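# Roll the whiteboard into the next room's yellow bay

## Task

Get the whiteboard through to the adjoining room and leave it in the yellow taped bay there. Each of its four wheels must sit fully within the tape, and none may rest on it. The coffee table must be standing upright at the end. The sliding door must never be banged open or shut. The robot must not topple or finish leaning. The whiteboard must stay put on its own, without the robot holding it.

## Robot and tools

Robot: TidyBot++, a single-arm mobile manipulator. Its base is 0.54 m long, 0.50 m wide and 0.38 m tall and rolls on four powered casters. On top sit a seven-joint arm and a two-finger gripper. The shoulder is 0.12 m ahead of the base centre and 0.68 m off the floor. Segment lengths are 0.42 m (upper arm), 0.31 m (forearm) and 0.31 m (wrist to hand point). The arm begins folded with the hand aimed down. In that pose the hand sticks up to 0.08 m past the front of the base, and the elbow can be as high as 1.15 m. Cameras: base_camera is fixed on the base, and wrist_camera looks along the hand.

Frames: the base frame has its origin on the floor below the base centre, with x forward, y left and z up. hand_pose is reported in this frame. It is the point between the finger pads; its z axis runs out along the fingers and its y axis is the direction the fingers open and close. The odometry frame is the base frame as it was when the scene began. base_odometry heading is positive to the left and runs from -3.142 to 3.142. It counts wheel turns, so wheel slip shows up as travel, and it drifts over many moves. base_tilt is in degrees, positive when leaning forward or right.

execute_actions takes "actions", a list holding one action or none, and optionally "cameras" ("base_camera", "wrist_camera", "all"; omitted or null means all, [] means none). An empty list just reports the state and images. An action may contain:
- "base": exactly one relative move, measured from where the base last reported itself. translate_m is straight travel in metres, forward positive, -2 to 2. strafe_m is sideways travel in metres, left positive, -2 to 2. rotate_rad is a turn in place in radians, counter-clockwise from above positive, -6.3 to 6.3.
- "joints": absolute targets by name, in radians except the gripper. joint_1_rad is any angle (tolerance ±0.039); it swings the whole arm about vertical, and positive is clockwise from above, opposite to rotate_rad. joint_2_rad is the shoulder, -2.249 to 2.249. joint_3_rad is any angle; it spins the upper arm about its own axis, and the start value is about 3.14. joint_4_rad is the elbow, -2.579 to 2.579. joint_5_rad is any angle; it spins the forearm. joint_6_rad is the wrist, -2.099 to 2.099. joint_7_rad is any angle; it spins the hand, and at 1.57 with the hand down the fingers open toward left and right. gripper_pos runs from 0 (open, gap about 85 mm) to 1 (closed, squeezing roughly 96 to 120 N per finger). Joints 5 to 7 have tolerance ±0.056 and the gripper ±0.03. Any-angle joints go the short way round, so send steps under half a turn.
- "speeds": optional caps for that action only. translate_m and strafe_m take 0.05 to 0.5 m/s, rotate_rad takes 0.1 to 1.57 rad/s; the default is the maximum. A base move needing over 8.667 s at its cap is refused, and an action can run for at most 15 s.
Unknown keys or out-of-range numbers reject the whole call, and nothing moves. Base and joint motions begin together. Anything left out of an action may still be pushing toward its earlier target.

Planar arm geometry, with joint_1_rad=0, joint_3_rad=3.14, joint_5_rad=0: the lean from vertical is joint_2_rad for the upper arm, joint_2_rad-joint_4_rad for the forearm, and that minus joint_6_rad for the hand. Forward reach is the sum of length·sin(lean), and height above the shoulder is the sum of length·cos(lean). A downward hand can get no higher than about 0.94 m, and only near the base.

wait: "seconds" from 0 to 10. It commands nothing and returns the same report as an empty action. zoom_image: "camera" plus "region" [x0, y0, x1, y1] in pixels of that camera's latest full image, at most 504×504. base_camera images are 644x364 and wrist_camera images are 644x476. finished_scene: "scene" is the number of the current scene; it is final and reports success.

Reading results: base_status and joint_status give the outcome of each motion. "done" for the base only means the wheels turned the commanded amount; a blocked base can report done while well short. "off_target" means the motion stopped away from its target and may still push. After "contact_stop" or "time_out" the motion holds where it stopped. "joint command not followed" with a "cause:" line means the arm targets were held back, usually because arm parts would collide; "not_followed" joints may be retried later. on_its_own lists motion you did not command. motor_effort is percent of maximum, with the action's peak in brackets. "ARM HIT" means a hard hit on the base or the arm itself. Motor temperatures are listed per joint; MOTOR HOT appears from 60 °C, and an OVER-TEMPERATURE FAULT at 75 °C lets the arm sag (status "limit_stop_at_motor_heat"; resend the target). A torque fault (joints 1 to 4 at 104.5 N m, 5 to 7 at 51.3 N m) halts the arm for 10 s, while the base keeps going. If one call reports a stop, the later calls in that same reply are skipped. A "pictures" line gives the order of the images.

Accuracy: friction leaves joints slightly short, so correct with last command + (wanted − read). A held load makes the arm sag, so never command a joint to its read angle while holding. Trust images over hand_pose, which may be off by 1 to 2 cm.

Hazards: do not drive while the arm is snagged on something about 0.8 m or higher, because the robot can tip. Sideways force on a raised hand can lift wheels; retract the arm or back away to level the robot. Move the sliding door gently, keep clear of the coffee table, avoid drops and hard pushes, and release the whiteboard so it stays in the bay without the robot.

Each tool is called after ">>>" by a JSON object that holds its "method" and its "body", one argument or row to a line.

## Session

>>> {"method": "execute_actions", "body": {
  "actions": []
}}

Scene clock: 0.00 s.
Motor temperatures (°C, as the motors report them): [32 29 27 32 35 35 38]
base_odometry: x=+0.000 y=+0.000 heading=+0.000 (m, m, rad; odometry frame)
base_tilt: forward=+0.3 right=-1.2 (deg)
base_status: not commanded
joint_positions: joint_1_rad=+0.010 joint_2_rad=-0.310 joint_3_rad=+3.181 joint_4_rad=-2.493 joint_5_rad=+0.024 joint_6_rad=-0.916 joint_7_rad=+1.550 gripper_pos=+0.000
joint_status: not commanded
motor_effort: joint_1_rad=+1 joint_2_rad=-2 joint_3_rad=+0 joint_4_rad=+15 joint_5_rad=-1 joint_6_rad=+1 joint_7_rad=+1 (%)
hand_pose: x=+0.2613 y=-0.0103 z=+0.5910 quat_wxyz=(+0.004, +0.999, -0.027, +0.021) (m; base frame)
pictures: base_camera, wrist_camera
camera_calibration (this result's frames):
wrist_camera: T_world_to_cam=[[-0.0428015, -0.998912, 0.0185081, -0.00692318], [-0.995543, 0.0410842, -0.0848945, 0.377422], [0.0840417, -0.0220592, -0.996218, 0.703924], [0, 0, 0, 1]] pos_world=[0.316284, -0.0068937, 0.733431]
Images, in order (width x height): base_camera 644x364, wrist_camera 644x476.

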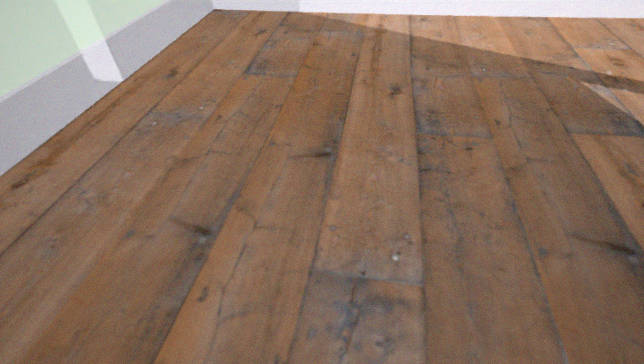

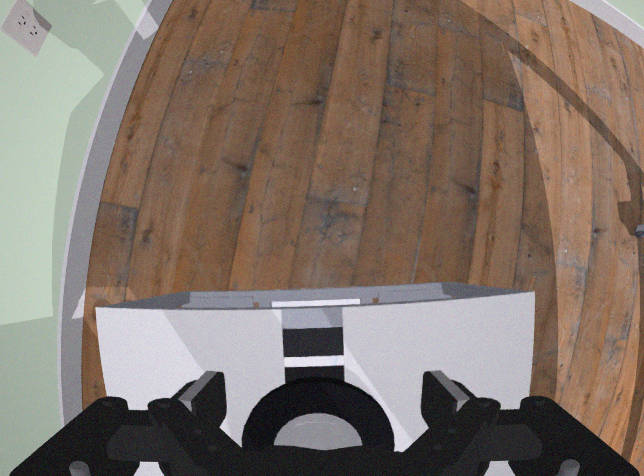

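>>> {"method": "execute_actions", "body": {
  "actions": [
    {"base":{"rotate_rad":-1.79},"joints":{"joint_1_rad":0.6,"joint_6_rad":0.2}}
  ]
}}

Scene clock: 6.50 s.
Motor temperatures (°C, as the motors report them): [32 29 27 32 35 35 38]
base_odometry: x=+0.000 y=+0.000 heading=-1.789 (m, m, rad; odometry frame)
base_tilt: forward=+0.3 right=-1.1 (deg)
base_status: done
joint_positions: joint_1_rad=+0.589 joint_2_rad=-0.310 joint_3_rad=+3.181 joint_4_rad=-2.493 joint_5_rad=+0.024 joint_6_rad=+0.168 joint_7_rad=+1.550 gripper_pos=+0.000
joint_status: all done
motor_effort: joint_1_rad=+1(2) joint_2_rad=-6(6) joint_3_rad=+1(2) joint_4_rad=+19(18) joint_5_rad=-1(0) joint_6_rad=+9(9) joint_7_rad=+1(0) (%)
hand_pose: x=+0.4526 y=-0.2393 z=+0.7684 quat_wxyz=(+0.159, +0.804, -0.261, +0.510) (m; base frame)
pictures: base_camera, wrist_camera
camera_calibration (this result's frames):
wrist_camera: T_world_to_cam=[[-0.585844, -0.810411, 0.0045623, 0.0708483], [-0.318877, 0.225332, -0.920621, 0.972351], [0.745054, -0.540795, -0.390431, -0.0292923], [0, 0, 0, 1]] pos_world=[0.373391, -0.177527, 0.883407]
Images, in order (width x height): base_camera 644x364, wrist_camera 644x476.

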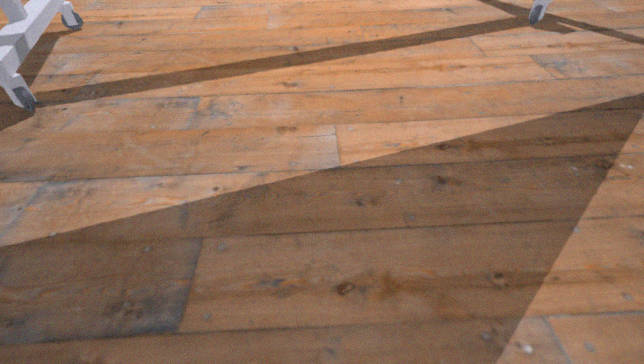

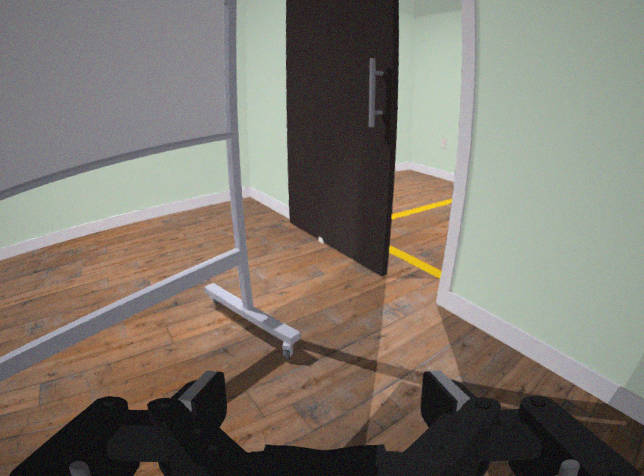

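>>> {"method": "execute_actions", "body": {
  "actions": [
    {"base":{"strafe_m":-0.93},"joints":{"joint_1_rad":0.3}}
  ]
}}

Scene clock: 15.40 s.
Motor temperatures (°C, as the motors report them): [32 29 27 32 35 35 38]
base_odometry: x=-0.908 y=+0.203 heading=-1.790 (m, m, rad; odometry frame)
base_tilt: forward=+0.3 right=-1.1 (deg)
base_status: done
joint_positions: joint_1_rad=+0.315 joint_2_rad=-0.310 joint_3_rad=+3.181 joint_4_rad=-2.493 joint_5_rad=+0.024 joint_6_rad=+0.168 joint_7_rad=+1.550 gripper_pos=+0.000
joint_status: all done
motor_effort: joint_1_rad=+1(2) joint_2_rad=-6(7) joint_3_rad=+0(2) joint_4_rad=+18(19) joint_5_rad=-1(1) joint_6_rad=+8(9) joint_7_rad=+0(0) (%)
hand_pose: x=+0.5049 y=-0.1400 z=+0.7684 quat_wxyz=(+0.088, +0.832, -0.149, +0.527) (m; base frame)
pictures: base_camera, wrist_camera
camera_calibration (this result's frames):
wrist_camera: T_world_to_cam=[[-0.344573, -0.938749, 0.00456208, 0.0421373], [-0.367972, 0.130592, -0.920621, 0.978193], [0.863636, -0.318899, -0.390431, -0.0434035], [0, 0, 0, 1]] pos_world=[0.411952, -0.102029, 0.883407]
Images, in order (width x height): base_camera 644x364, wrist_camera 644x476.

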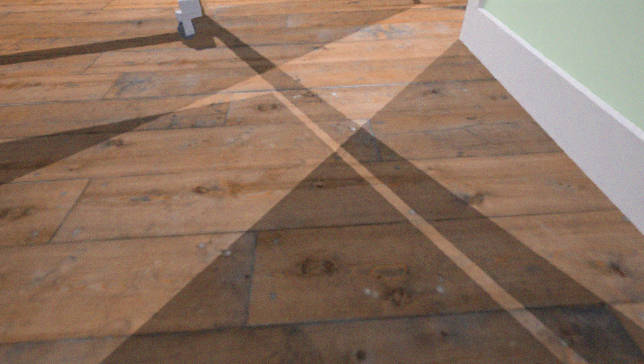

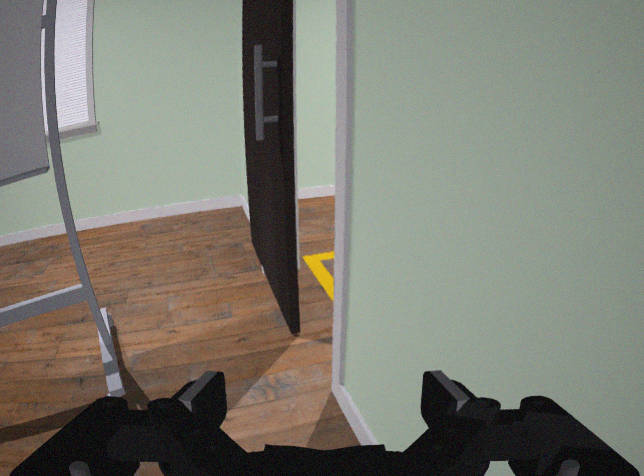

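>>> {"method": "execute_actions", "body": {
  "actions": [
    {"base":{"strafe_m":-0.05},"joints":{"joint_1_rad":0.66,"joint_2_rad":-0.57,"joint_4_rad":-2.56,"joint_6_rad":0.42,"gripper_pos":0.1}}
  ],
  "cameras": []
}}

>>> {"method": "execute_actions", "body": {
  "actions": [
    {"base":{"translate_m":0.8}}
  ]
}}

Scene clock: 26.00 s.
Motor temperatures (°C, as the motors report them): [32 29 27 32 35 35 38]
base_odometry: x=-0.957 y=+0.214 heading=-1.791 (m, m, rad; odometry frame)
base_tilt: forward=+0.3 right=-1.1 (deg)
base_status: done
joint_positions: joint_1_rad=+0.644 joint_2_rad=-0.557 joint_3_rad=+3.181 joint_4_rad=-2.535 joint_5_rad=+0.024 joint_6_rad=+0.383 joint_7_rad=+1.550 gripper_pos=+0.100
joint_status: all done
motor_effort: joint_1_rad=+1(2) joint_2_rad=+0(7) joint_3_rad=+1(2) joint_4_rad=+21(21) joint_5_rad=-1(1) joint_6_rad=+9(9) joint_7_rad=+1(1) (%)
hand_pose: x=+0.4131 y=-0.2372 z=+0.9065 quat_wxyz=(+0.223, +0.674, -0.241, +0.662) (m; base frame)
pictures: none
No camera images: the call's "cameras" was empty. Leave "cameras" out to get every camera's image.

Scene clock: 28.97 s.
Motor temperatures (°C, as the motors report them): [32 29 27 32 35 35 38]
base_odometry: x=-1.132 y=-0.567 heading=-1.791 (m, m, rad; odometry frame)
base_tilt: forward=+0.3 right=-1.1 (deg)
base_status: done
joint_positions: joint_1_rad=+0.644 joint_2_rad=-0.559 joint_3_rad=+3.181 joint_4_rad=-2.539 joint_5_rad=+0.024 joint_6_rad=+0.383 joint_7_rad=+1.550 gripper_pos=+0.100
joint_status: not commanded
motor_effort: joint_1_rad=+1(0) joint_2_rad=+0(1) joint_3_rad=+1(2) joint_4_rad=+21(21) joint_5_rad=-1(1) joint_6_rad=+10(9) joint_7_rad=+0(1) (%)
hand_pose: x=+0.4125 y=-0.2367 z=+0.9056 quat_wxyz=(+0.222, +0.674, -0.241, +0.661) (m; base frame)
pictures: base_camera, wrist_camera
camera_calibration (this result's frames):
wrist_camera: T_world_to_cam=[[-0.628013, -0.77817, -0.0071679, 0.0844692], [0.0171896, -0.00466291, -0.999841, 0.963943], [0.778013, -0.628037, 0.0163048, -0.346993], [0, 0, 0, 1]] pos_world=[0.306443, -0.147698, 0.970053]
Images, in order (width x height): base_camera 644x364, wrist_camera 644x476.

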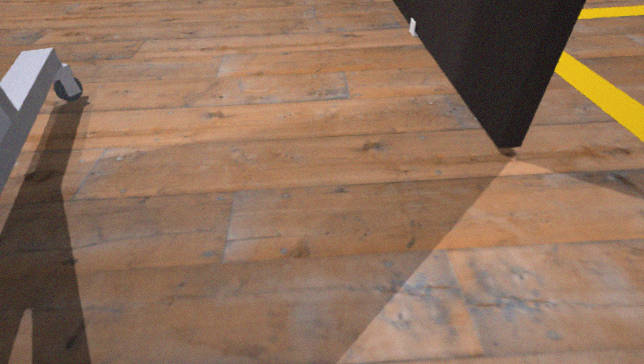

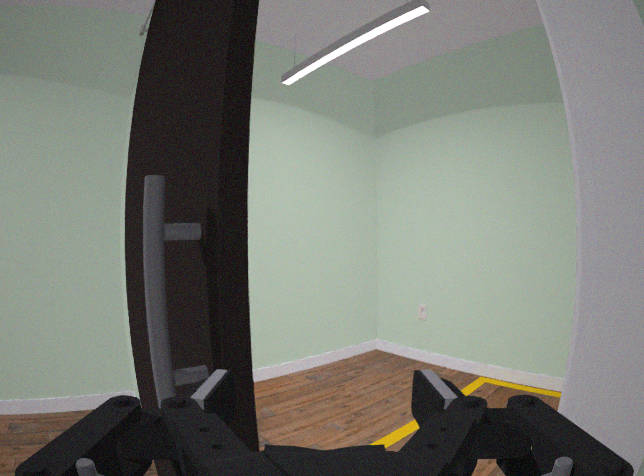

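>>> {"method": "execute_actions", "body": {
  "actions": [
    {"base":{"translate_m":0.2},"joints":{"joint_1_rad":0.585}}
  ]
}}

Scene clock: 34.77 s.
Motor temperatures (°C, as the motors report them): [32 29 27 32 35 35 38]
base_odometry: x=-1.176 y=-0.763 heading=-1.791 (m, m, rad; odometry frame)
base_tilt: forward=+0.3 right=-1.2 (deg)
base_status: done
joint_positions: joint_1_rad=+0.597 joint_2_rad=-0.560 joint_3_rad=+3.181 joint_4_rad=-2.539 joint_5_rad=+0.024 joint_6_rad=+0.383 joint_7_rad=+1.550 gripper_pos=+0.100
joint_status: all done
motor_effort: joint_1_rad=+1(1) joint_2_rad=+0(3) joint_3_rad=+1(2) joint_4_rad=+21(21) joint_5_rad=-1(0) joint_6_rad=+9(10) joint_7_rad=+1(1) (%)
hand_pose: x=+0.4230 y=-0.2223 z=+0.9058 quat_wxyz=(+0.207, +0.680, -0.225, +0.667) (m; base frame)
pictures: base_camera, wrist_camera
camera_calibration (this result's frames):
wrist_camera: T_world_to_cam=[[-0.590465, -0.807031, -0.0072249, 0.0800418], [0.0183125, -0.00444749, -0.999822, 0.963636], [0.806856, -0.590492, 0.0174048, -0.350968], [0, 0, 0, 1]] pos_world=[0.312796, -0.138362, 0.970151]
Images, in order (width x height): base_camera 644x364, wrist_camera 644x476.

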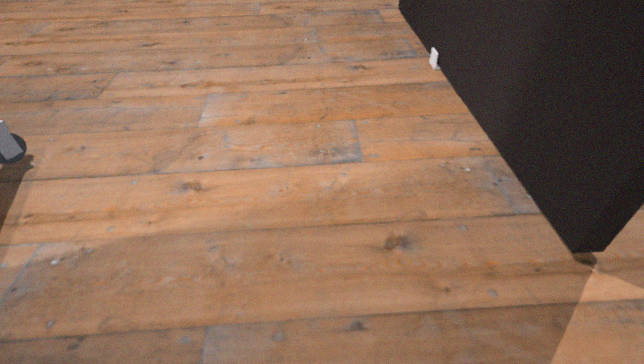

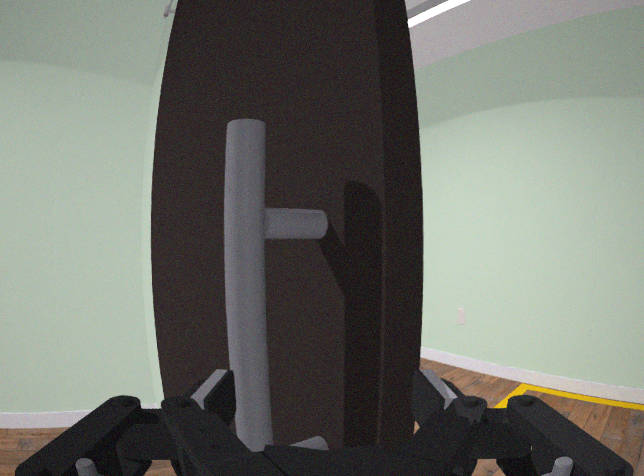

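>>> {"method": "execute_actions", "body": {
  "actions": [
    {"base":{"translate_m":0.088},"speeds":{"translate_m":0.1}}
  ],
  "cameras": ["wrist_camera"]
}}

Scene clock: 39.53 s.
Motor temperatures (°C, as the motors report them): [32 29 27 32 35 35 38]
base_odometry: x=-1.196 y=-0.849 heading=-1.791 (m, m, rad; odometry frame)
base_tilt: forward=+0.3 right=-1.2 (deg)
base_status: done
joint_positions: joint_1_rad=+0.597 joint_2_rad=-0.562 joint_3_rad=+3.181 joint_4_rad=-2.540 joint_5_rad=+0.024 joint_6_rad=+0.383 joint_7_rad=+1.550 gripper_pos=+0.100
joint_status: not commanded
motor_effort: joint_1_rad=+1(1) joint_2_rad=+1(2) joint_3_rad=+1(1) joint_4_rad=+21(21) joint_5_rad=+0(1) joint_6_rad=+9(9) joint_7_rad=+1(1) (%)
hand_pose: x=+0.4227 y=-0.2221 z=+0.9062 quat_wxyz=(+0.207, +0.679, -0.225, +0.667) (m; base frame)
pictures: wrist_camera
camera_calibration (this result's frames):
wrist_camera: T_world_to_cam=[[-0.590455, -0.807038, -0.00726932, 0.0800715], [0.0192238, -0.0050591, -0.999802, 0.963468], [0.806842, -0.590478, 0.0185015, -0.351648], [0, 0, 0, 1]] pos_world=[0.312482, -0.138145, 0.970366]
Images, in order (width x height): wrist_camera 644x476.

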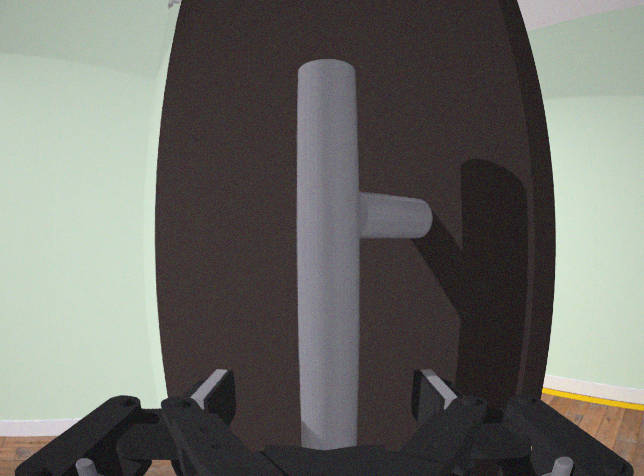

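>>> {"method": "execute_actions", "body": {
  "actions": [
    {"joints":{"gripper_pos":1.0}}
  ],
  "cameras": []
}}

>>> {"method": "execute_actions", "body": {
  "actions": [
    {"base":{"translate_m":0.4},"speeds":{"translate_m":0.13}}
  ]
}}

Scene clock: 44.23 s.
Motor temperatures (°C, as the motors report them): [32 29 27 32 35 35 38]
base_odometry: x=-1.195 y=-0.849 heading=-1.791 (m, m, rad; odometry frame)
base_tilt: forward=+0.3 right=-1.1 (deg)
base_status: not commanded
joint_positions: joint_1_rad=+0.597 joint_2_rad=-0.564 joint_3_rad=+3.184 joint_4_rad=-2.541 joint_5_rad=+0.024 joint_6_rad=+0.384 joint_7_rad=+1.550 gripper_pos=+0.761
joint_status: gripper_pos off_target (ended at +0.761, target +1.000)
motor_effort: joint_1_rad=-1(6) joint_2_rad=+1(3) joint_3_rad=+0(5) joint_4_rad=+21(23) joint_5_rad=-1(2) joint_6_rad=+9(11) joint_7_rad=+0(0) (%)
hand_pose: x=+0.4214 y=-0.2226 z=+0.9062 quat_wxyz=(+0.207, +0.678, -0.226, +0.668) (m; base frame)
pictures: none
No camera images: the call's "cameras" was empty. Leave "cameras" out to get every camera's image.

Scene clock: 47.93 s.
Motor temperatures (°C, as the motors report them): [32 29 27 32 35 35 38]
base_odometry: x=-1.283 y=-1.239 heading=-1.791 (m, m, rad; odometry frame)
base_tilt: forward=+0.4 right=-1.1 (deg)
base_status: done
joint_positions: joint_1_rad=+0.594 joint_2_rad=-0.578 joint_3_rad=+3.187 joint_4_rad=-2.554 joint_5_rad=+0.024 joint_6_rad=+0.392 joint_7_rad=+1.550 gripper_pos=+0.761
joint_status: not commanded
motor_effort: joint_1_rad=+0(7) joint_2_rad=+1(10) joint_3_rad=+0(6) joint_4_rad=+19(27) joint_5_rad=-1(4) joint_6_rad=+8(11) joint_7_rad=-1(2) (%)
hand_pose: x=+0.4174 y=-0.2201 z=+0.9060 quat_wxyz=(+0.207, +0.675, -0.226, +0.671) (m; base frame)
pictures: base_camera, wrist_camera
camera_calibration (this result's frames):
wrist_camera: T_world_to_cam=[[-0.591961, -0.805883, -0.0115986, 0.0833807], [0.0297662, -0.00747918, -0.999529, 0.958201], [0.805417, -0.592027, 0.0284155, -0.354921], [0, 0, 0, 1]] pos_world=[0.306696, -0.135762, 0.968802]
Images, in order (width x height): base_camera 644x364, wrist_camera 644x476.

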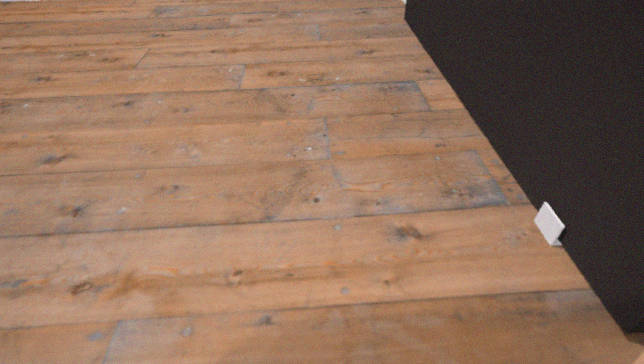

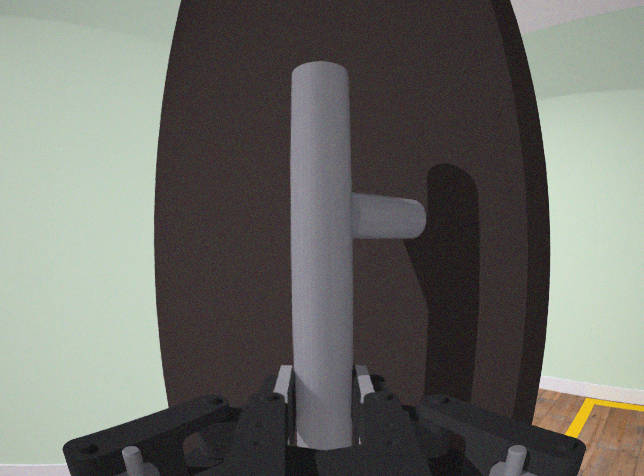

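>>> {"method": "execute_actions", "body": {
  "actions": [
    {"base":{"translate_m":0.085},"speeds":{"translate_m":0.06}}
  ],
  "cameras": ["base_camera"]
}}

>>> {"method": "execute_actions", "body": {
  "actions": [
    {"joints":{"gripper_pos":0.1}}
  ],
  "cameras": ["wrist_camera"]
}}

Scene clock: 52.77 s.
Motor temperatures (°C, as the motors report them): [32 29 27 32 35 35 38]
base_odometry: x=-1.302 y=-1.322 heading=-1.792 (m, m, rad; odometry frame)
base_tilt: forward=+0.3 right=-1.2 (deg)
base_status: done
joint_positions: joint_1_rad=+0.596 joint_2_rad=-0.587 joint_3_rad=+3.188 joint_4_rad=-2.561 joint_5_rad=+0.024 joint_6_rad=+0.393 joint_7_rad=+1.550 gripper_pos=+0.761
joint_status: not commanded
motor_effort: joint_1_rad=+2(5) joint_2_rad=+3(8) joint_3_rad=+2(4) joint_4_rad=+21(25) joint_5_rad=-2(3) joint_6_rad=+8(11) joint_7_rad=-1(1) (%)
hand_pose: x=+0.4144 y=-0.2195 z=+0.9059 quat_wxyz=(+0.208, +0.674, -0.227, +0.672) (m; base frame)
pictures: base_camera
Images, in order (width x height): base_camera 644x364.

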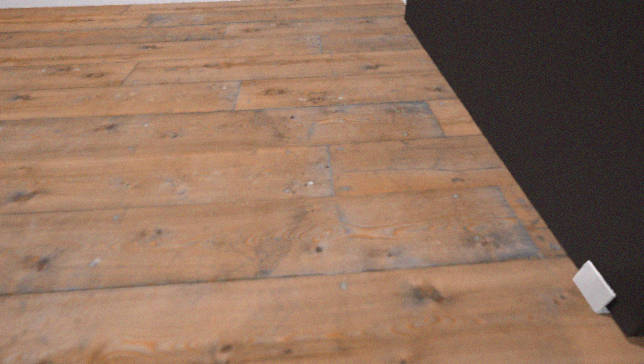

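Scene clock: 53.80 s.
Motor temperatures (°C, as the motors report them): [32 29 27 32 35 35 38]
base_odometry: x=-1.302 y=-1.322 heading=-1.792 (m, m, rad; odometry frame)
base_tilt: forward=+0.3 right=-1.1 (deg)
base_status: not commanded
joint_positions: joint_1_rad=+0.596 joint_2_rad=-0.580 joint_3_rad=+3.188 joint_4_rad=-2.561 joint_5_rad=+0.024 joint_6_rad=+0.393 joint_7_rad=+1.550 gripper_pos=+0.100
joint_status: all done
motor_effort: joint_1_rad=+1(2) joint_2_rad=+1(3) joint_3_rad=+0(2) joint_4_rad=+21(21) joint_5_rad=-1(2) joint_6_rad=+9(10) joint_7_rad=+1(1) (%)
hand_pose: x=+0.4156 y=-0.2203 z=+0.9036 quat_wxyz=(+0.208, +0.676, -0.228, +0.670) (m; base frame)
pictures: wrist_camera
camera_calibration (this result's frames):
wrist_camera: T_world_to_cam=[[-0.594361, -0.8041, -0.0125681, 0.0843447], [0.0282214, -0.00523661, -0.999588, 0.957038], [0.803703, -0.594471, 0.0258053, -0.351034], [0, 0, 0, 1]] pos_world=[0.305249, -0.135846, 0.966763]
Images, in order (width x height): wrist_camera 644x476.

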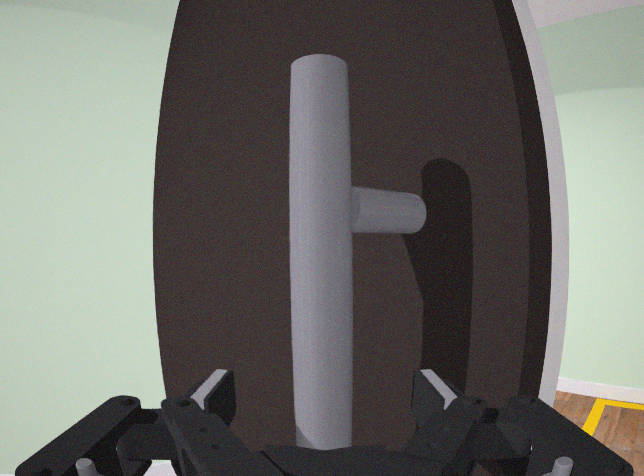

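>>> {"method": "execute_actions", "body": {
  "actions": [
    {"base":{"translate_m":-0.04},"joints":{"joint_2_rad":-0.87,"joint_6_rad":0.08},"speeds":{"translate_m":0.05}}
  ],
  "cameras": ["wrist_camera"]
}}

>>> {"method": "execute_actions", "body": {
  "actions": [
    {"base":{"strafe_m":-0.12},"joints":{"joint_1_rad":1.75,"joint_6_rad":-0.35},"speeds":{"strafe_m":0.07}}
  ]
}}

Scene clock: 65.70 s.
Motor temperatures (°C, as the motors report them): [32 29 27 32 35 35 38]
base_odometry: x=-1.293 y=-1.283 heading=-1.791 (m, m, rad; odometry frame)
base_tilt: forward=+0.3 right=-1.1 (deg)
base_status: done
joint_positions: joint_1_rad=+0.596 joint_2_rad=-0.860 joint_3_rad=+3.188 joint_4_rad=-2.561 joint_5_rad=+0.024 joint_6_rad=+0.117 joint_7_rad=+1.550 gripper_pos=+0.100
joint_status: all done
motor_effort: joint_1_rad=+1(1) joint_2_rad=+6(8) joint_3_rad=+0(1) joint_4_rad=+23(23) joint_5_rad=-1(1) joint_6_rad=+9(10) joint_7_rad=+1(0) (%)
hand_pose: x=+0.3624 y=-0.1834 z=+0.9119 quat_wxyz=(+0.204, +0.674, -0.229, +0.672) (m; base frame)
pictures: wrist_camera
camera_calibration (this result's frames):
wrist_camera: T_world_to_cam=[[-0.59248, -0.805321, -0.0206316, 0.0889674], [0.0357237, -0.000679416, -0.999361, 0.964927], [0.804792, -0.592839, 0.0291716, -0.289644], [0, 0, 0, 1]] pos_world=[0.251344, -0.0994097, 0.974596]
Images, in order (width x height): wrist_camera 644x476.

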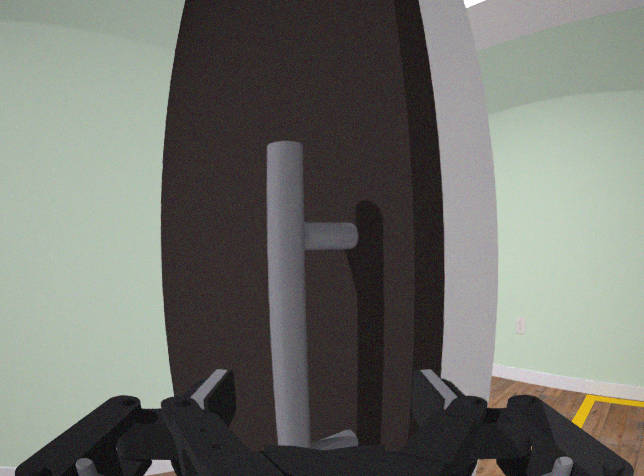

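Scene clock: 68.13 s.
Motor temperatures (°C, as the motors report them): [32 29 27 32 35 35 38]
base_odometry: x=-1.410 y=-1.257 heading=-1.791 (m, m, rad; odometry frame)
base_tilt: forward=+0.3 right=-1.1 (deg)
base_status: done
joint_positions: joint_1_rad=+1.734 joint_2_rad=-0.860 joint_3_rad=+3.188 joint_4_rad=-2.561 joint_5_rad=+0.024 joint_6_rad=-0.311 joint_7_rad=+1.550 gripper_pos=+0.100
joint_status: all done
motor_effort: joint_1_rad=+1(2) joint_2_rad=+7(8) joint_3_rad=+1(2) joint_4_rad=+21(22) joint_5_rad=-1(1) joint_6_rad=+9(10) joint_7_rad=+1(0) (%)
hand_pose: x=+0.0617 y=-0.2688 z=+0.7829 quat_wxyz=(+0.406, +0.529, -0.659, +0.349) (m; base frame)
pictures: base_camera, wrist_camera
camera_calibration (this result's frames):
wrist_camera: T_world_to_cam=[[-0.979083, 0.202889, -0.0152198, 0.129996], [0.0926108, 0.377805, -0.921242, 0.883813], [-0.18116, -0.903382, -0.388693, 0.209995], [0, 0, 0, 1]] pos_world=[0.0834692, -0.170579, 0.897808]
Images, in order (width x height): base_camera 644x364, wrist_camera 644x476.

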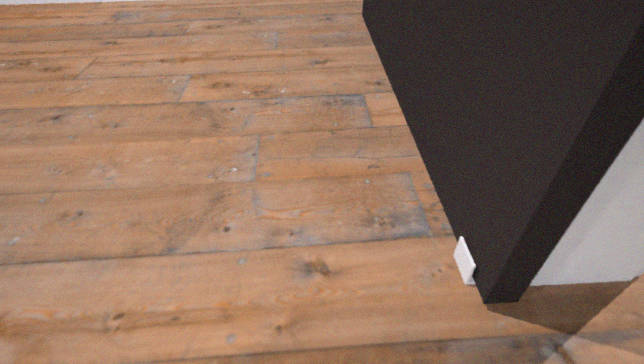

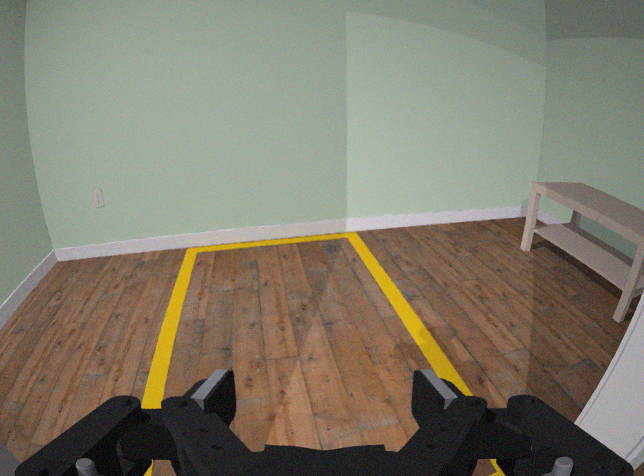

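>>> {"method": "execute_actions", "body": {
  "actions": [
    {"base":{"rotate_rad":1.58},"joints":{"joint_1_rad":-0.33,"joint_2_rad":-0.65,"joint_6_rad":1.4,"gripper_pos":0.0},"speeds":{"rotate_rad":0.9}}
  ],
  "cameras": ["base_camera"]
}}

Scene clock: 86.30 s.
Motor temperatures (°C, as the motors report them): [32 29 27 32 35 35 38]
base_odometry: x=-1.410 y=-1.257 heading=-0.212 (m, m, rad; odometry frame)
base_tilt: forward=+0.3 right=-1.1 (deg)
base_status: done
joint_positions: joint_1_rad=-0.313 joint_2_rad=-0.671 joint_3_rad=+3.188 joint_4_rad=-2.561 joint_5_rad=+0.024 joint_6_rad=+1.363 joint_7_rad=+1.550 gripper_pos=+0.000
joint_status: all done
motor_effort: joint_1_rad=+1(1) joint_2_rad=+5(8) joint_3_rad=+1(2) joint_4_rad=+18(22) joint_5_rad=-1(2) joint_6_rad=+4(9) joint_7_rad=+0(1) (%)
hand_pose: x=+0.3075 y=+0.0473 z=+1.1821 quat_wxyz=(-0.147, +0.259, +0.031, +0.954) (m; base frame)
pictures: base_camera
Images, in order (width x height): base_camera 644x364.

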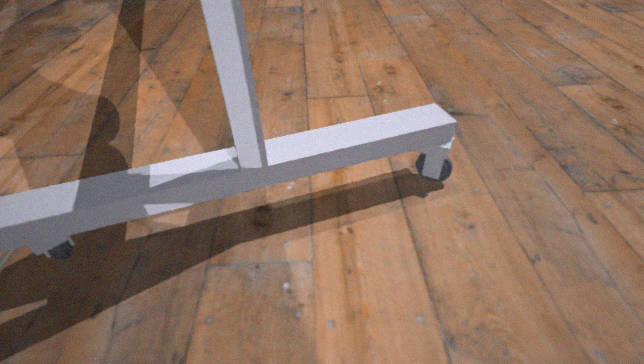

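>>> {"method": "execute_actions", "body": {
  "actions": [
    {"base":{"strafe_m":-0.055},"joints":{"joint_6_rad":0.28}}
  ]
}}

Scene clock: 92.30 s.
Motor temperatures (°C, as the motors report them): [32 29 27 32 35 35 38]
base_odometry: x=-1.422 y=-1.311 heading=-0.211 (m, m, rad; odometry frame)
base_tilt: forward=+0.3 right=-1.1 (deg)
base_status: done
joint_positions: joint_1_rad=-0.313 joint_2_rad=-0.665 joint_3_rad=+3.188 joint_4_rad=-2.561 joint_5_rad=+0.024 joint_6_rad=+0.296 joint_7_rad=+1.550 gripper_pos=+0.000
joint_status: all done
motor_effort: joint_1_rad=+1(0) joint_2_rad=+2(7) joint_3_rad=+1(2) joint_4_rad=+22(23) joint_5_rad=-1(2) joint_6_rad=+9(12) joint_7_rad=+1(0) (%)
hand_pose: x=+0.4565 y=+0.0929 z=+0.9036 quat_wxyz=(-0.108, +0.712, +0.092, +0.688) (m; base frame)
pictures: base_camera, wrist_camera
camera_calibration (this result's frames):
wrist_camera: T_world_to_cam=[[0.269584, -0.962862, -0.0148646, -0.0171092], [0.00807327, 0.0176954, -0.999811, 0.964761], [0.962943, 0.269413, 0.0125438, -0.338652], [0, 0, 0, 1]] pos_world=[0.322926, 0.0576916, 0.968572]
Images, in order (width x height): base_camera 644x364, wrist_camera 644x476.

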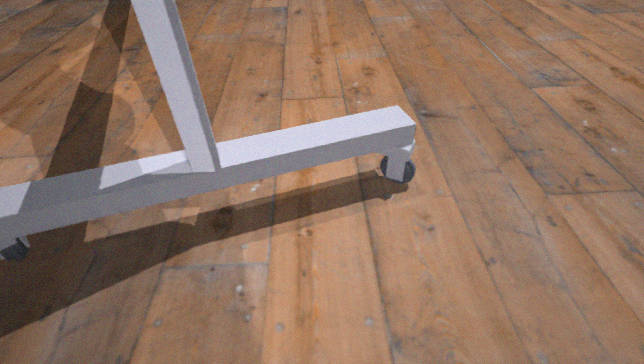

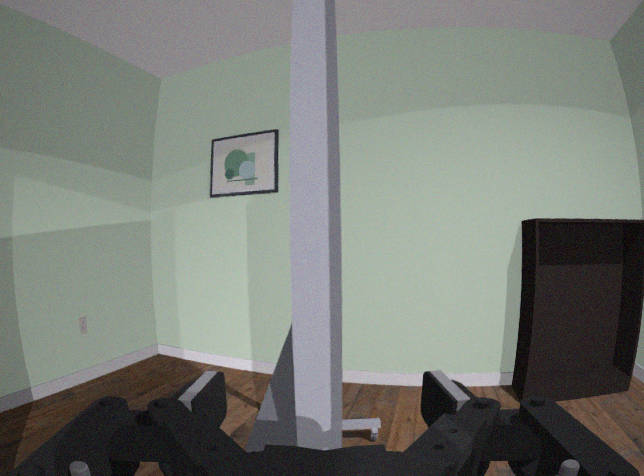

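>>> {"method": "execute_actions", "body": {
  "actions": [
    {"joints":{"joint_2_rad":-0.255,"joint_4_rad":-2.40,"joint_6_rad":0.59,"gripper_pos":0.15}}
  ],
  "cameras": ["wrist_camera"]
}}

Scene clock: 97.60 s.
Motor temperatures (°C, as the motors report them): [32 29 27 32 35 35 38]
base_odometry: x=-1.422 y=-1.311 heading=-0.211 (m, m, rad; odometry frame)
base_tilt: forward=+0.3 right=-1.1 (deg)
base_status: not commanded
joint_positions: joint_1_rad=-0.313 joint_2_rad=-0.267 joint_3_rad=+3.188 joint_4_rad=-2.423 joint_5_rad=+0.024 joint_6_rad=+0.551 joint_7_rad=+1.550 gripper_pos=+0.150
joint_status: all done
motor_effort: joint_1_rad=+1(1) joint_2_rad=-8(9) joint_3_rad=+0(1) joint_4_rad=+19(21) joint_5_rad=-1(1) joint_6_rad=+9(10) joint_7_rad=+1(1) (%)
hand_pose: x=+0.5646 y=+0.1251 z=+0.9036 quat_wxyz=(-0.102, +0.713, +0.096, +0.687) (m; base frame)
pictures: wrist_camera
camera_calibration (this result's frames):
wrist_camera: T_world_to_cam=[[0.266928, -0.963716, -0.0010394, -0.0260359], [0.00800688, 0.00329623, -0.999963, 0.965315], [0.963683, 0.26691, 0.00859621, -0.447936], [0, 0, 0, 1]] pos_world=[0.430889, 0.0912853, 0.969102]
Images, in order (width x height): wrist_camera 644x476.

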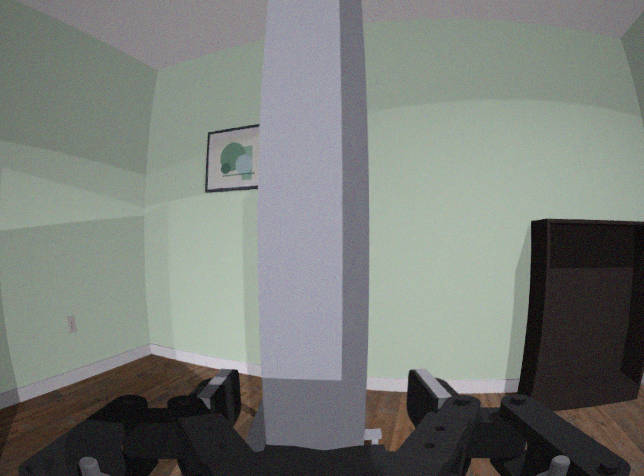

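>>> {"method": "execute_actions", "body": {
  "actions": [
    {"joints":{"gripper_pos":1.0}}
  ],
  "cameras": []
}}

>>> {"method": "execute_actions", "body": {
  "actions": [
    {"base":{"translate_m":-0.35},"joints":{"joint_1_rad":-0.17},"speeds":{"translate_m":0.15}}
  ]
}}

Scene clock: 103.03 s.
Motor temperatures (°C, as the motors report them): [32 29 27 32 35 35 38]
base_odometry: x=-1.422 y=-1.311 heading=-0.211 (m, m, rad; odometry frame)
base_tilt: forward=+0.4 right=-1.1 (deg)
base_status: not commanded
joint_positions: joint_1_rad=-0.318 joint_2_rad=-0.267 joint_3_rad=+3.188 joint_4_rad=-2.423 joint_5_rad=+0.024 joint_6_rad=+0.551 joint_7_rad=+1.550 gripper_pos=+0.668
joint_status: gripper_pos off_target (ended at +0.668, target +1.000)
motor_effort: joint_1_rad=+0(6) joint_2_rad=-8(7) joint_3_rad=-1(6) joint_4_rad=+20(20) joint_5_rad=+0(3) joint_6_rad=+10(9) joint_7_rad=+0(0) (%)
hand_pose: x=+0.5639 y=+0.1275 z=+0.9036 quat_wxyz=(-0.104, +0.712, +0.098, +0.687) (m; base frame)
pictures: none
No camera images: the call's "cameras" was empty. Leave "cameras" out to get every camera's image.

Scene clock: 106.00 s.
Motor temperatures (°C, as the motors report them): [32 29 27 32 35 35 38]
base_odometry: x=-1.765 y=-1.237 heading=-0.211 (m, m, rad; odometry frame)
base_tilt: forward=+0.3 right=-1.1 (deg)
base_status: done
joint_positions: joint_1_rad=-0.183 joint_2_rad=-0.236 joint_3_rad=+3.167 joint_4_rad=-2.398 joint_5_rad=+0.024 joint_6_rad=+0.553 joint_7_rad=+1.550 gripper_pos=+0.679
joint_status: all done
motor_effort: joint_1_rad=+0(10) joint_2_rad=-11(18) joint_3_rad=-1(7) joint_4_rad=+23(23) joint_5_rad=+1(4) joint_6_rad=+13(12) joint_7_rad=+2(5) (%)
hand_pose: x=+0.5864 y=+0.0782 z=+0.9040 quat_wxyz=(-0.062, +0.718, +0.059, +0.691) (m; base frame)
pictures: base_camera, wrist_camera
camera_calibration (this result's frames):
wrist_camera: T_world_to_cam=[[0.158727, -0.987312, 0.00451113, -0.0168307], [0.00520723, -0.00373186, -0.999979, 0.967898], [0.987309, 0.158747, 0.00454882, -0.4582], [0, 0, 0, 1]] pos_world=[0.450016, 0.0597329, 0.970039]
Images, in order (width x height): base_camera 644x364, wrist_camera 644x476.

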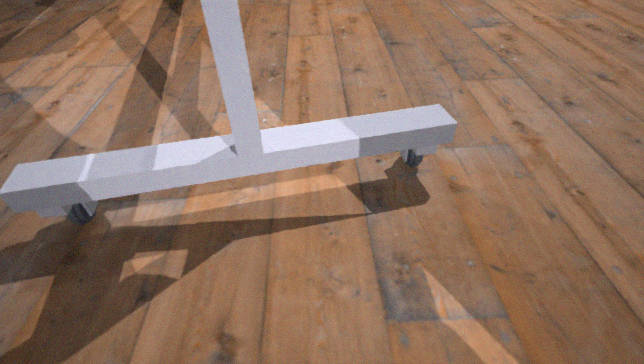

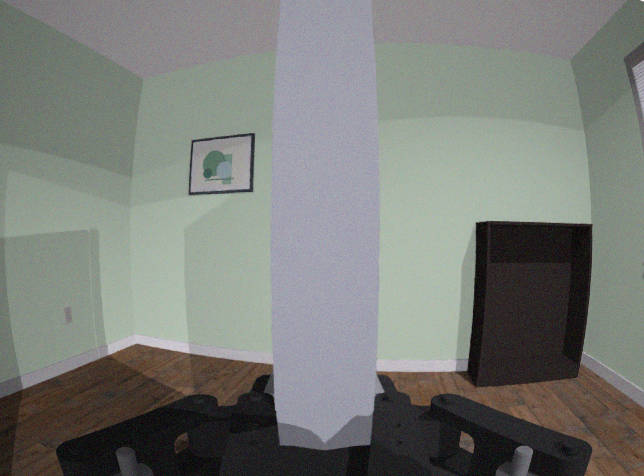

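>>> {"method": "execute_actions", "body": {
  "actions": [
    {"base":{"translate_m":-0.38},"joints":{"joint_1_rad":-0.08},"speeds":{"translate_m":0.2}}
  ]
}}

Scene clock: 111.97 s.
Motor temperatures (°C, as the motors report them): [32 29 27 32 35 35 38]
base_odometry: x=-2.136 y=-1.158 heading=-0.211 (m, m, rad; odometry frame)
base_tilt: forward=+0.3 right=-1.1 (deg)
base_status: done
joint_positions: joint_1_rad=-0.094 joint_2_rad=-0.236 joint_3_rad=+3.165 joint_4_rad=-2.398 joint_5_rad=+0.024 joint_6_rad=+0.554 joint_7_rad=+1.550 gripper_pos=+0.680
joint_status: all done
motor_effort: joint_1_rad=+0(9) joint_2_rad=-11(21) joint_3_rad=+0(7) joint_4_rad=+23(23) joint_5_rad=+1(3) joint_6_rad=+12(12) joint_7_rad=+2(6) (%)
hand_pose: x=+0.5913 y=+0.0380 z=+0.9040 quat_wxyz=(-0.032, +0.720, +0.028, +0.693) (m; base frame)
pictures: base_camera, wrist_camera
camera_calibration (this result's frames):
wrist_camera: T_world_to_cam=[[0.0735892, -0.997275, 0.00513242, -0.00712182], [0.00538535, -0.00474892, -0.999974, 0.967699], [0.997274, 0.073615, 0.00502121, -0.459671], [0, 0, 0, 1]] pos_world=[0.45373, 0.0313318, 0.970019]
Images, in order (width x height): base_camera 644x364, wrist_camera 644x476.

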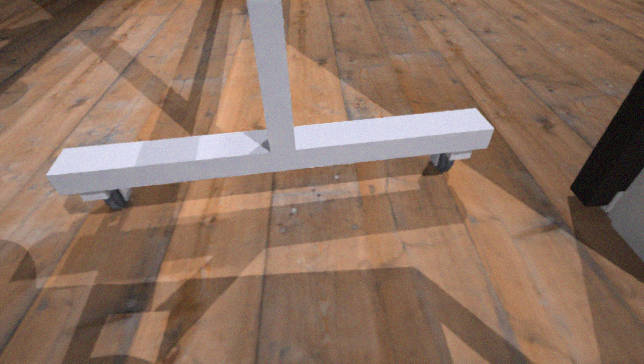

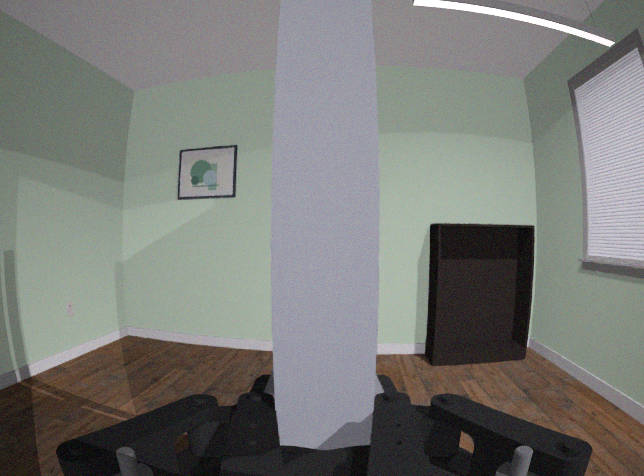

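>>> {"method": "execute_actions", "body": {
  "actions": [
    {"base":{"translate_m":-0.6},"joints":{"joint_1_rad":-0.04},"speeds":{"translate_m":0.25}}
  ]
}}

Scene clock: 117.80 s.
Motor temperatures (°C, as the motors report them): [32 29 27 32 35 35 38]
base_odometry: x=-2.723 y=-1.032 heading=-0.211 (m, m, rad; odometry frame)
base_tilt: forward=+0.3 right=-1.1 (deg)
base_status: done
joint_positions: joint_1_rad=-0.036 joint_2_rad=-0.235 joint_3_rad=+3.180 joint_4_rad=-2.399 joint_5_rad=+0.024 joint_6_rad=+0.556 joint_7_rad=+1.550 gripper_pos=+0.680
joint_status: all done
motor_effort: joint_1_rad=-3(6) joint_2_rad=-10(22) joint_3_rad=-3(5) joint_4_rad=+22(23) joint_5_rad=+2(2) joint_6_rad=+11(12) joint_7_rad=+0(5) (%)
hand_pose: x=+0.5932 y=+0.0026 z=+0.9040 quat_wxyz=(-0.008, +0.720, +0.000, +0.694) (m; base frame)
pictures: base_camera, wrist_camera
camera_calibration (this result's frames):
wrist_camera: T_world_to_cam=[[0.000449202, -0.999999, 0.00150289, 0.00406401], [0.00559039, -0.00150035, -0.999983, 0.967371], [0.999984, 0.000457597, 0.00558971, -0.460936], [0, 0, 0, 1]] pos_world=[0.455519, 0.00572633, 0.969925]
Images, in order (width x height): base_camera 644x364, wrist_camera 644x476.

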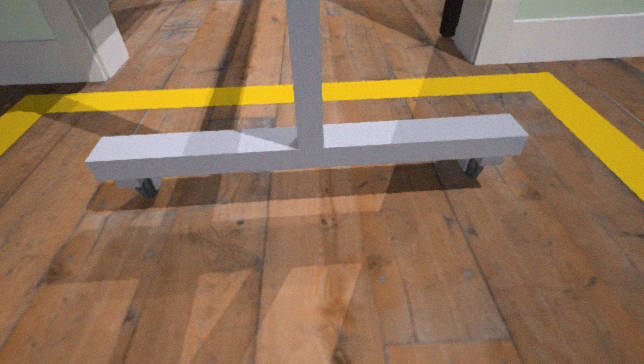

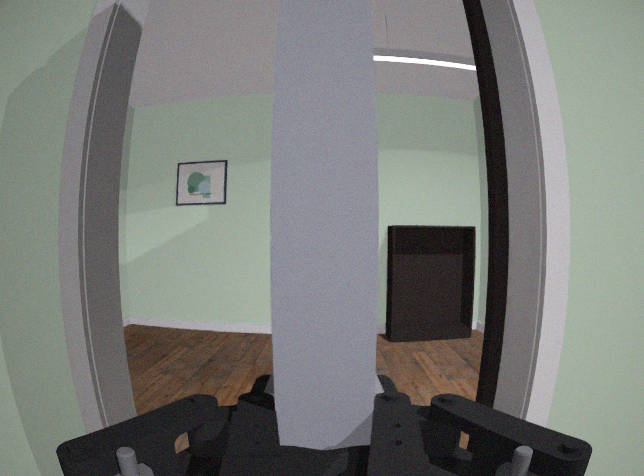

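>>> {"method": "execute_actions", "body": {
  "actions": [
    {"base":{"translate_m":-0.5},"joints":{"joint_1_rad":-0.075},"speeds":{"translate_m":0.25}}
  ]
}}

>>> {"method": "execute_actions", "body": {
  "actions": [
    {"joints":{"gripper_pos":0.0}}
  ],
  "cameras": []
}}

>>> {"method": "execute_actions", "body": {
  "actions": [
    {"joints":{"joint_2_rad":-0.55,"joint_4_rad":-2.57,"joint_6_rad":0.2}}
  ]
}}

Scene clock: 126.50 s.
Motor temperatures (°C, as the motors report them): [32 29 27 32 35 35 38]
base_odometry: x=-3.212 y=-0.928 heading=-0.211 (m, m, rad; odometry frame)
base_tilt: forward=+0.3 right=-1.1 (deg)
base_status: done
joint_positions: joint_1_rad=-0.045 joint_2_rad=-0.235 joint_3_rad=+3.186 joint_4_rad=-2.399 joint_5_rad=+0.024 joint_6_rad=+0.556 joint_7_rad=+1.550 gripper_pos=+0.681
joint_status: all done
motor_effort: joint_1_rad=-3(5) joint_2_rad=-9(21) joint_3_rad=-2(5) joint_4_rad=+23(23) joint_5_rad=+0(2) joint_6_rad=+12(12) joint_7_rad=-2(2) (%)
hand_pose: x=+0.5933 y=+0.0042 z=+0.9040 quat_wxyz=(-0.009, +0.720, +0.001, +0.694) (m; base frame)
pictures: base_camera, wrist_camera
camera_calibration (this result's frames):
wrist_camera: T_world_to_cam=[[0.00457303, -0.99999, 0.00023433, 0.00444101], [0.00570204, -0.000208253, -0.999984, 0.967316], [0.999973, 0.00457429, 0.00570102, -0.461175], [0, 0, 0, 1]] pos_world=[0.455627, 0.00675196, 0.969928]
Images, in order (width x height): base_camera 644x364, wrist_camera 644x476.

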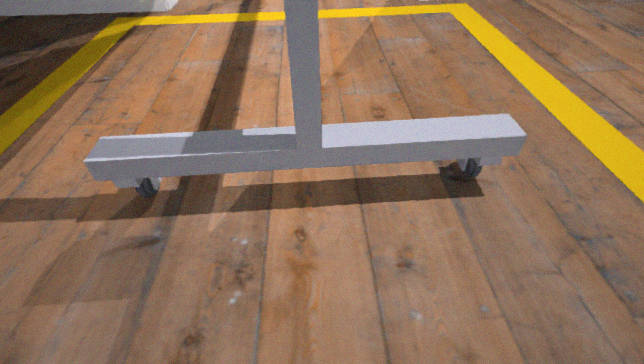

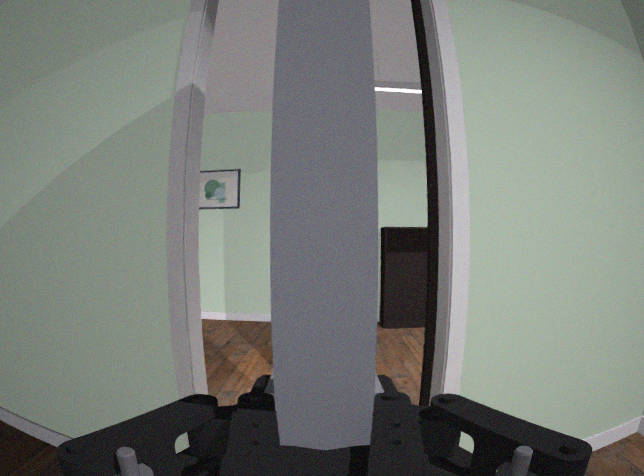

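Scene clock: 127.60 s.
Motor temperatures (°C, as the motors report them): [32 29 27 32 35 35 38]
base_odometry: x=-3.212 y=-0.928 heading=-0.211 (m, m, rad; odometry frame)
base_tilt: forward=+0.3 right=-1.1 (deg)
base_status: not commanded
joint_positions: joint_1_rad=-0.061 joint_2_rad=-0.238 joint_3_rad=+3.186 joint_4_rad=-2.399 joint_5_rad=+0.024 joint_6_rad=+0.556 joint_7_rad=+1.550 gripper_pos=+0.000
joint_status: all done
motor_effort: joint_1_rad=+1(3) joint_2_rad=-8(11) joint_3_rad=+1(2) joint_4_rad=+19(23) joint_5_rad=-1(0) joint_6_rad=+10(11) joint_7_rad=+0(2) (%)
hand_pose: x=+0.5925 y=+0.0117 z=+0.9055 quat_wxyz=(-0.015, +0.719, +0.007, +0.695) (m; base frame)
pictures: none
No camera images: the call's "cameras" was empty. Leave "cameras" out to get every camera's image.

Scene clock: 128.97 s.
Motor temperatures (°C, as the motors report them): [32 29 27 32 35 35 38]
base_odometry: x=-3.212 y=-0.928 heading=-0.211 (m, m, rad; odometry frame)
base_tilt: forward=+0.3 right=-1.1 (deg)
base_status: not commanded
joint_positions: joint_1_rad=-0.061 joint_2_rad=-0.536 joint_3_rad=+3.186 joint_4_rad=-2.552 joint_5_rad=+0.024 joint_6_rad=+0.235 joint_7_rad=+1.550 gripper_pos=+0.000
joint_status: all done
motor_effort: joint_1_rad=+1(1) joint_2_rad=-1(9) joint_3_rad=+1(1) joint_4_rad=+21(22) joint_5_rad=-1(1) joint_6_rad=+9(10) joint_7_rad=+1(0) (%)
hand_pose: x=+0.4926 y=+0.0082 z=+0.8432 quat_wxyz=(-0.018, +0.778, +0.005, +0.629) (m; base frame)
pictures: base_camera, wrist_camera
camera_calibration (this result's frames):
wrist_camera: T_world_to_cam=[[0.0209361, -0.999747, -0.00816685, 0.00791535], [-0.167558, 0.00454445, -0.985852, 0.98052], [0.98564, 0.0220083, -0.16742, -0.207197], [0, 0, 0, 1]] pos_world=[0.368349, 0.00801747, 0.932023]
Images, in order (width x height): base_camera 644x364, wrist_camera 644x476.

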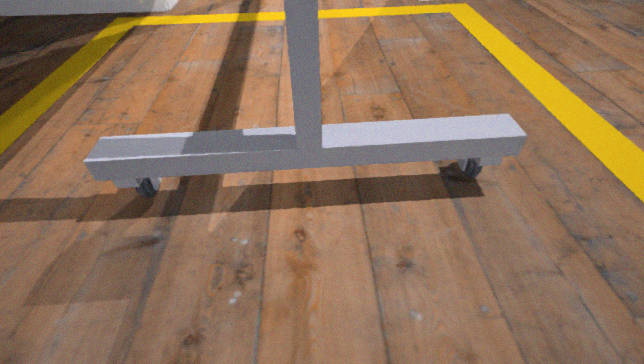

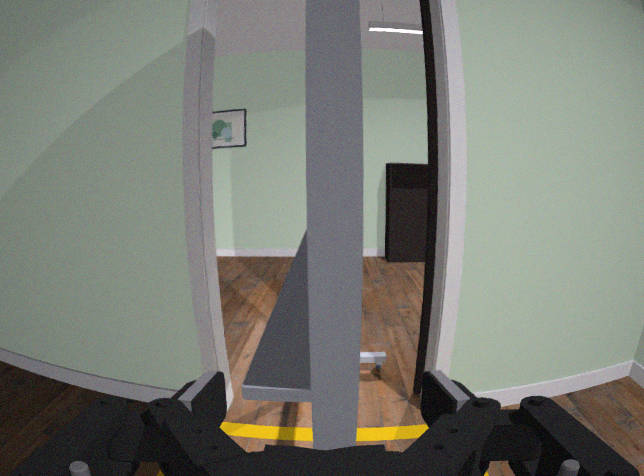

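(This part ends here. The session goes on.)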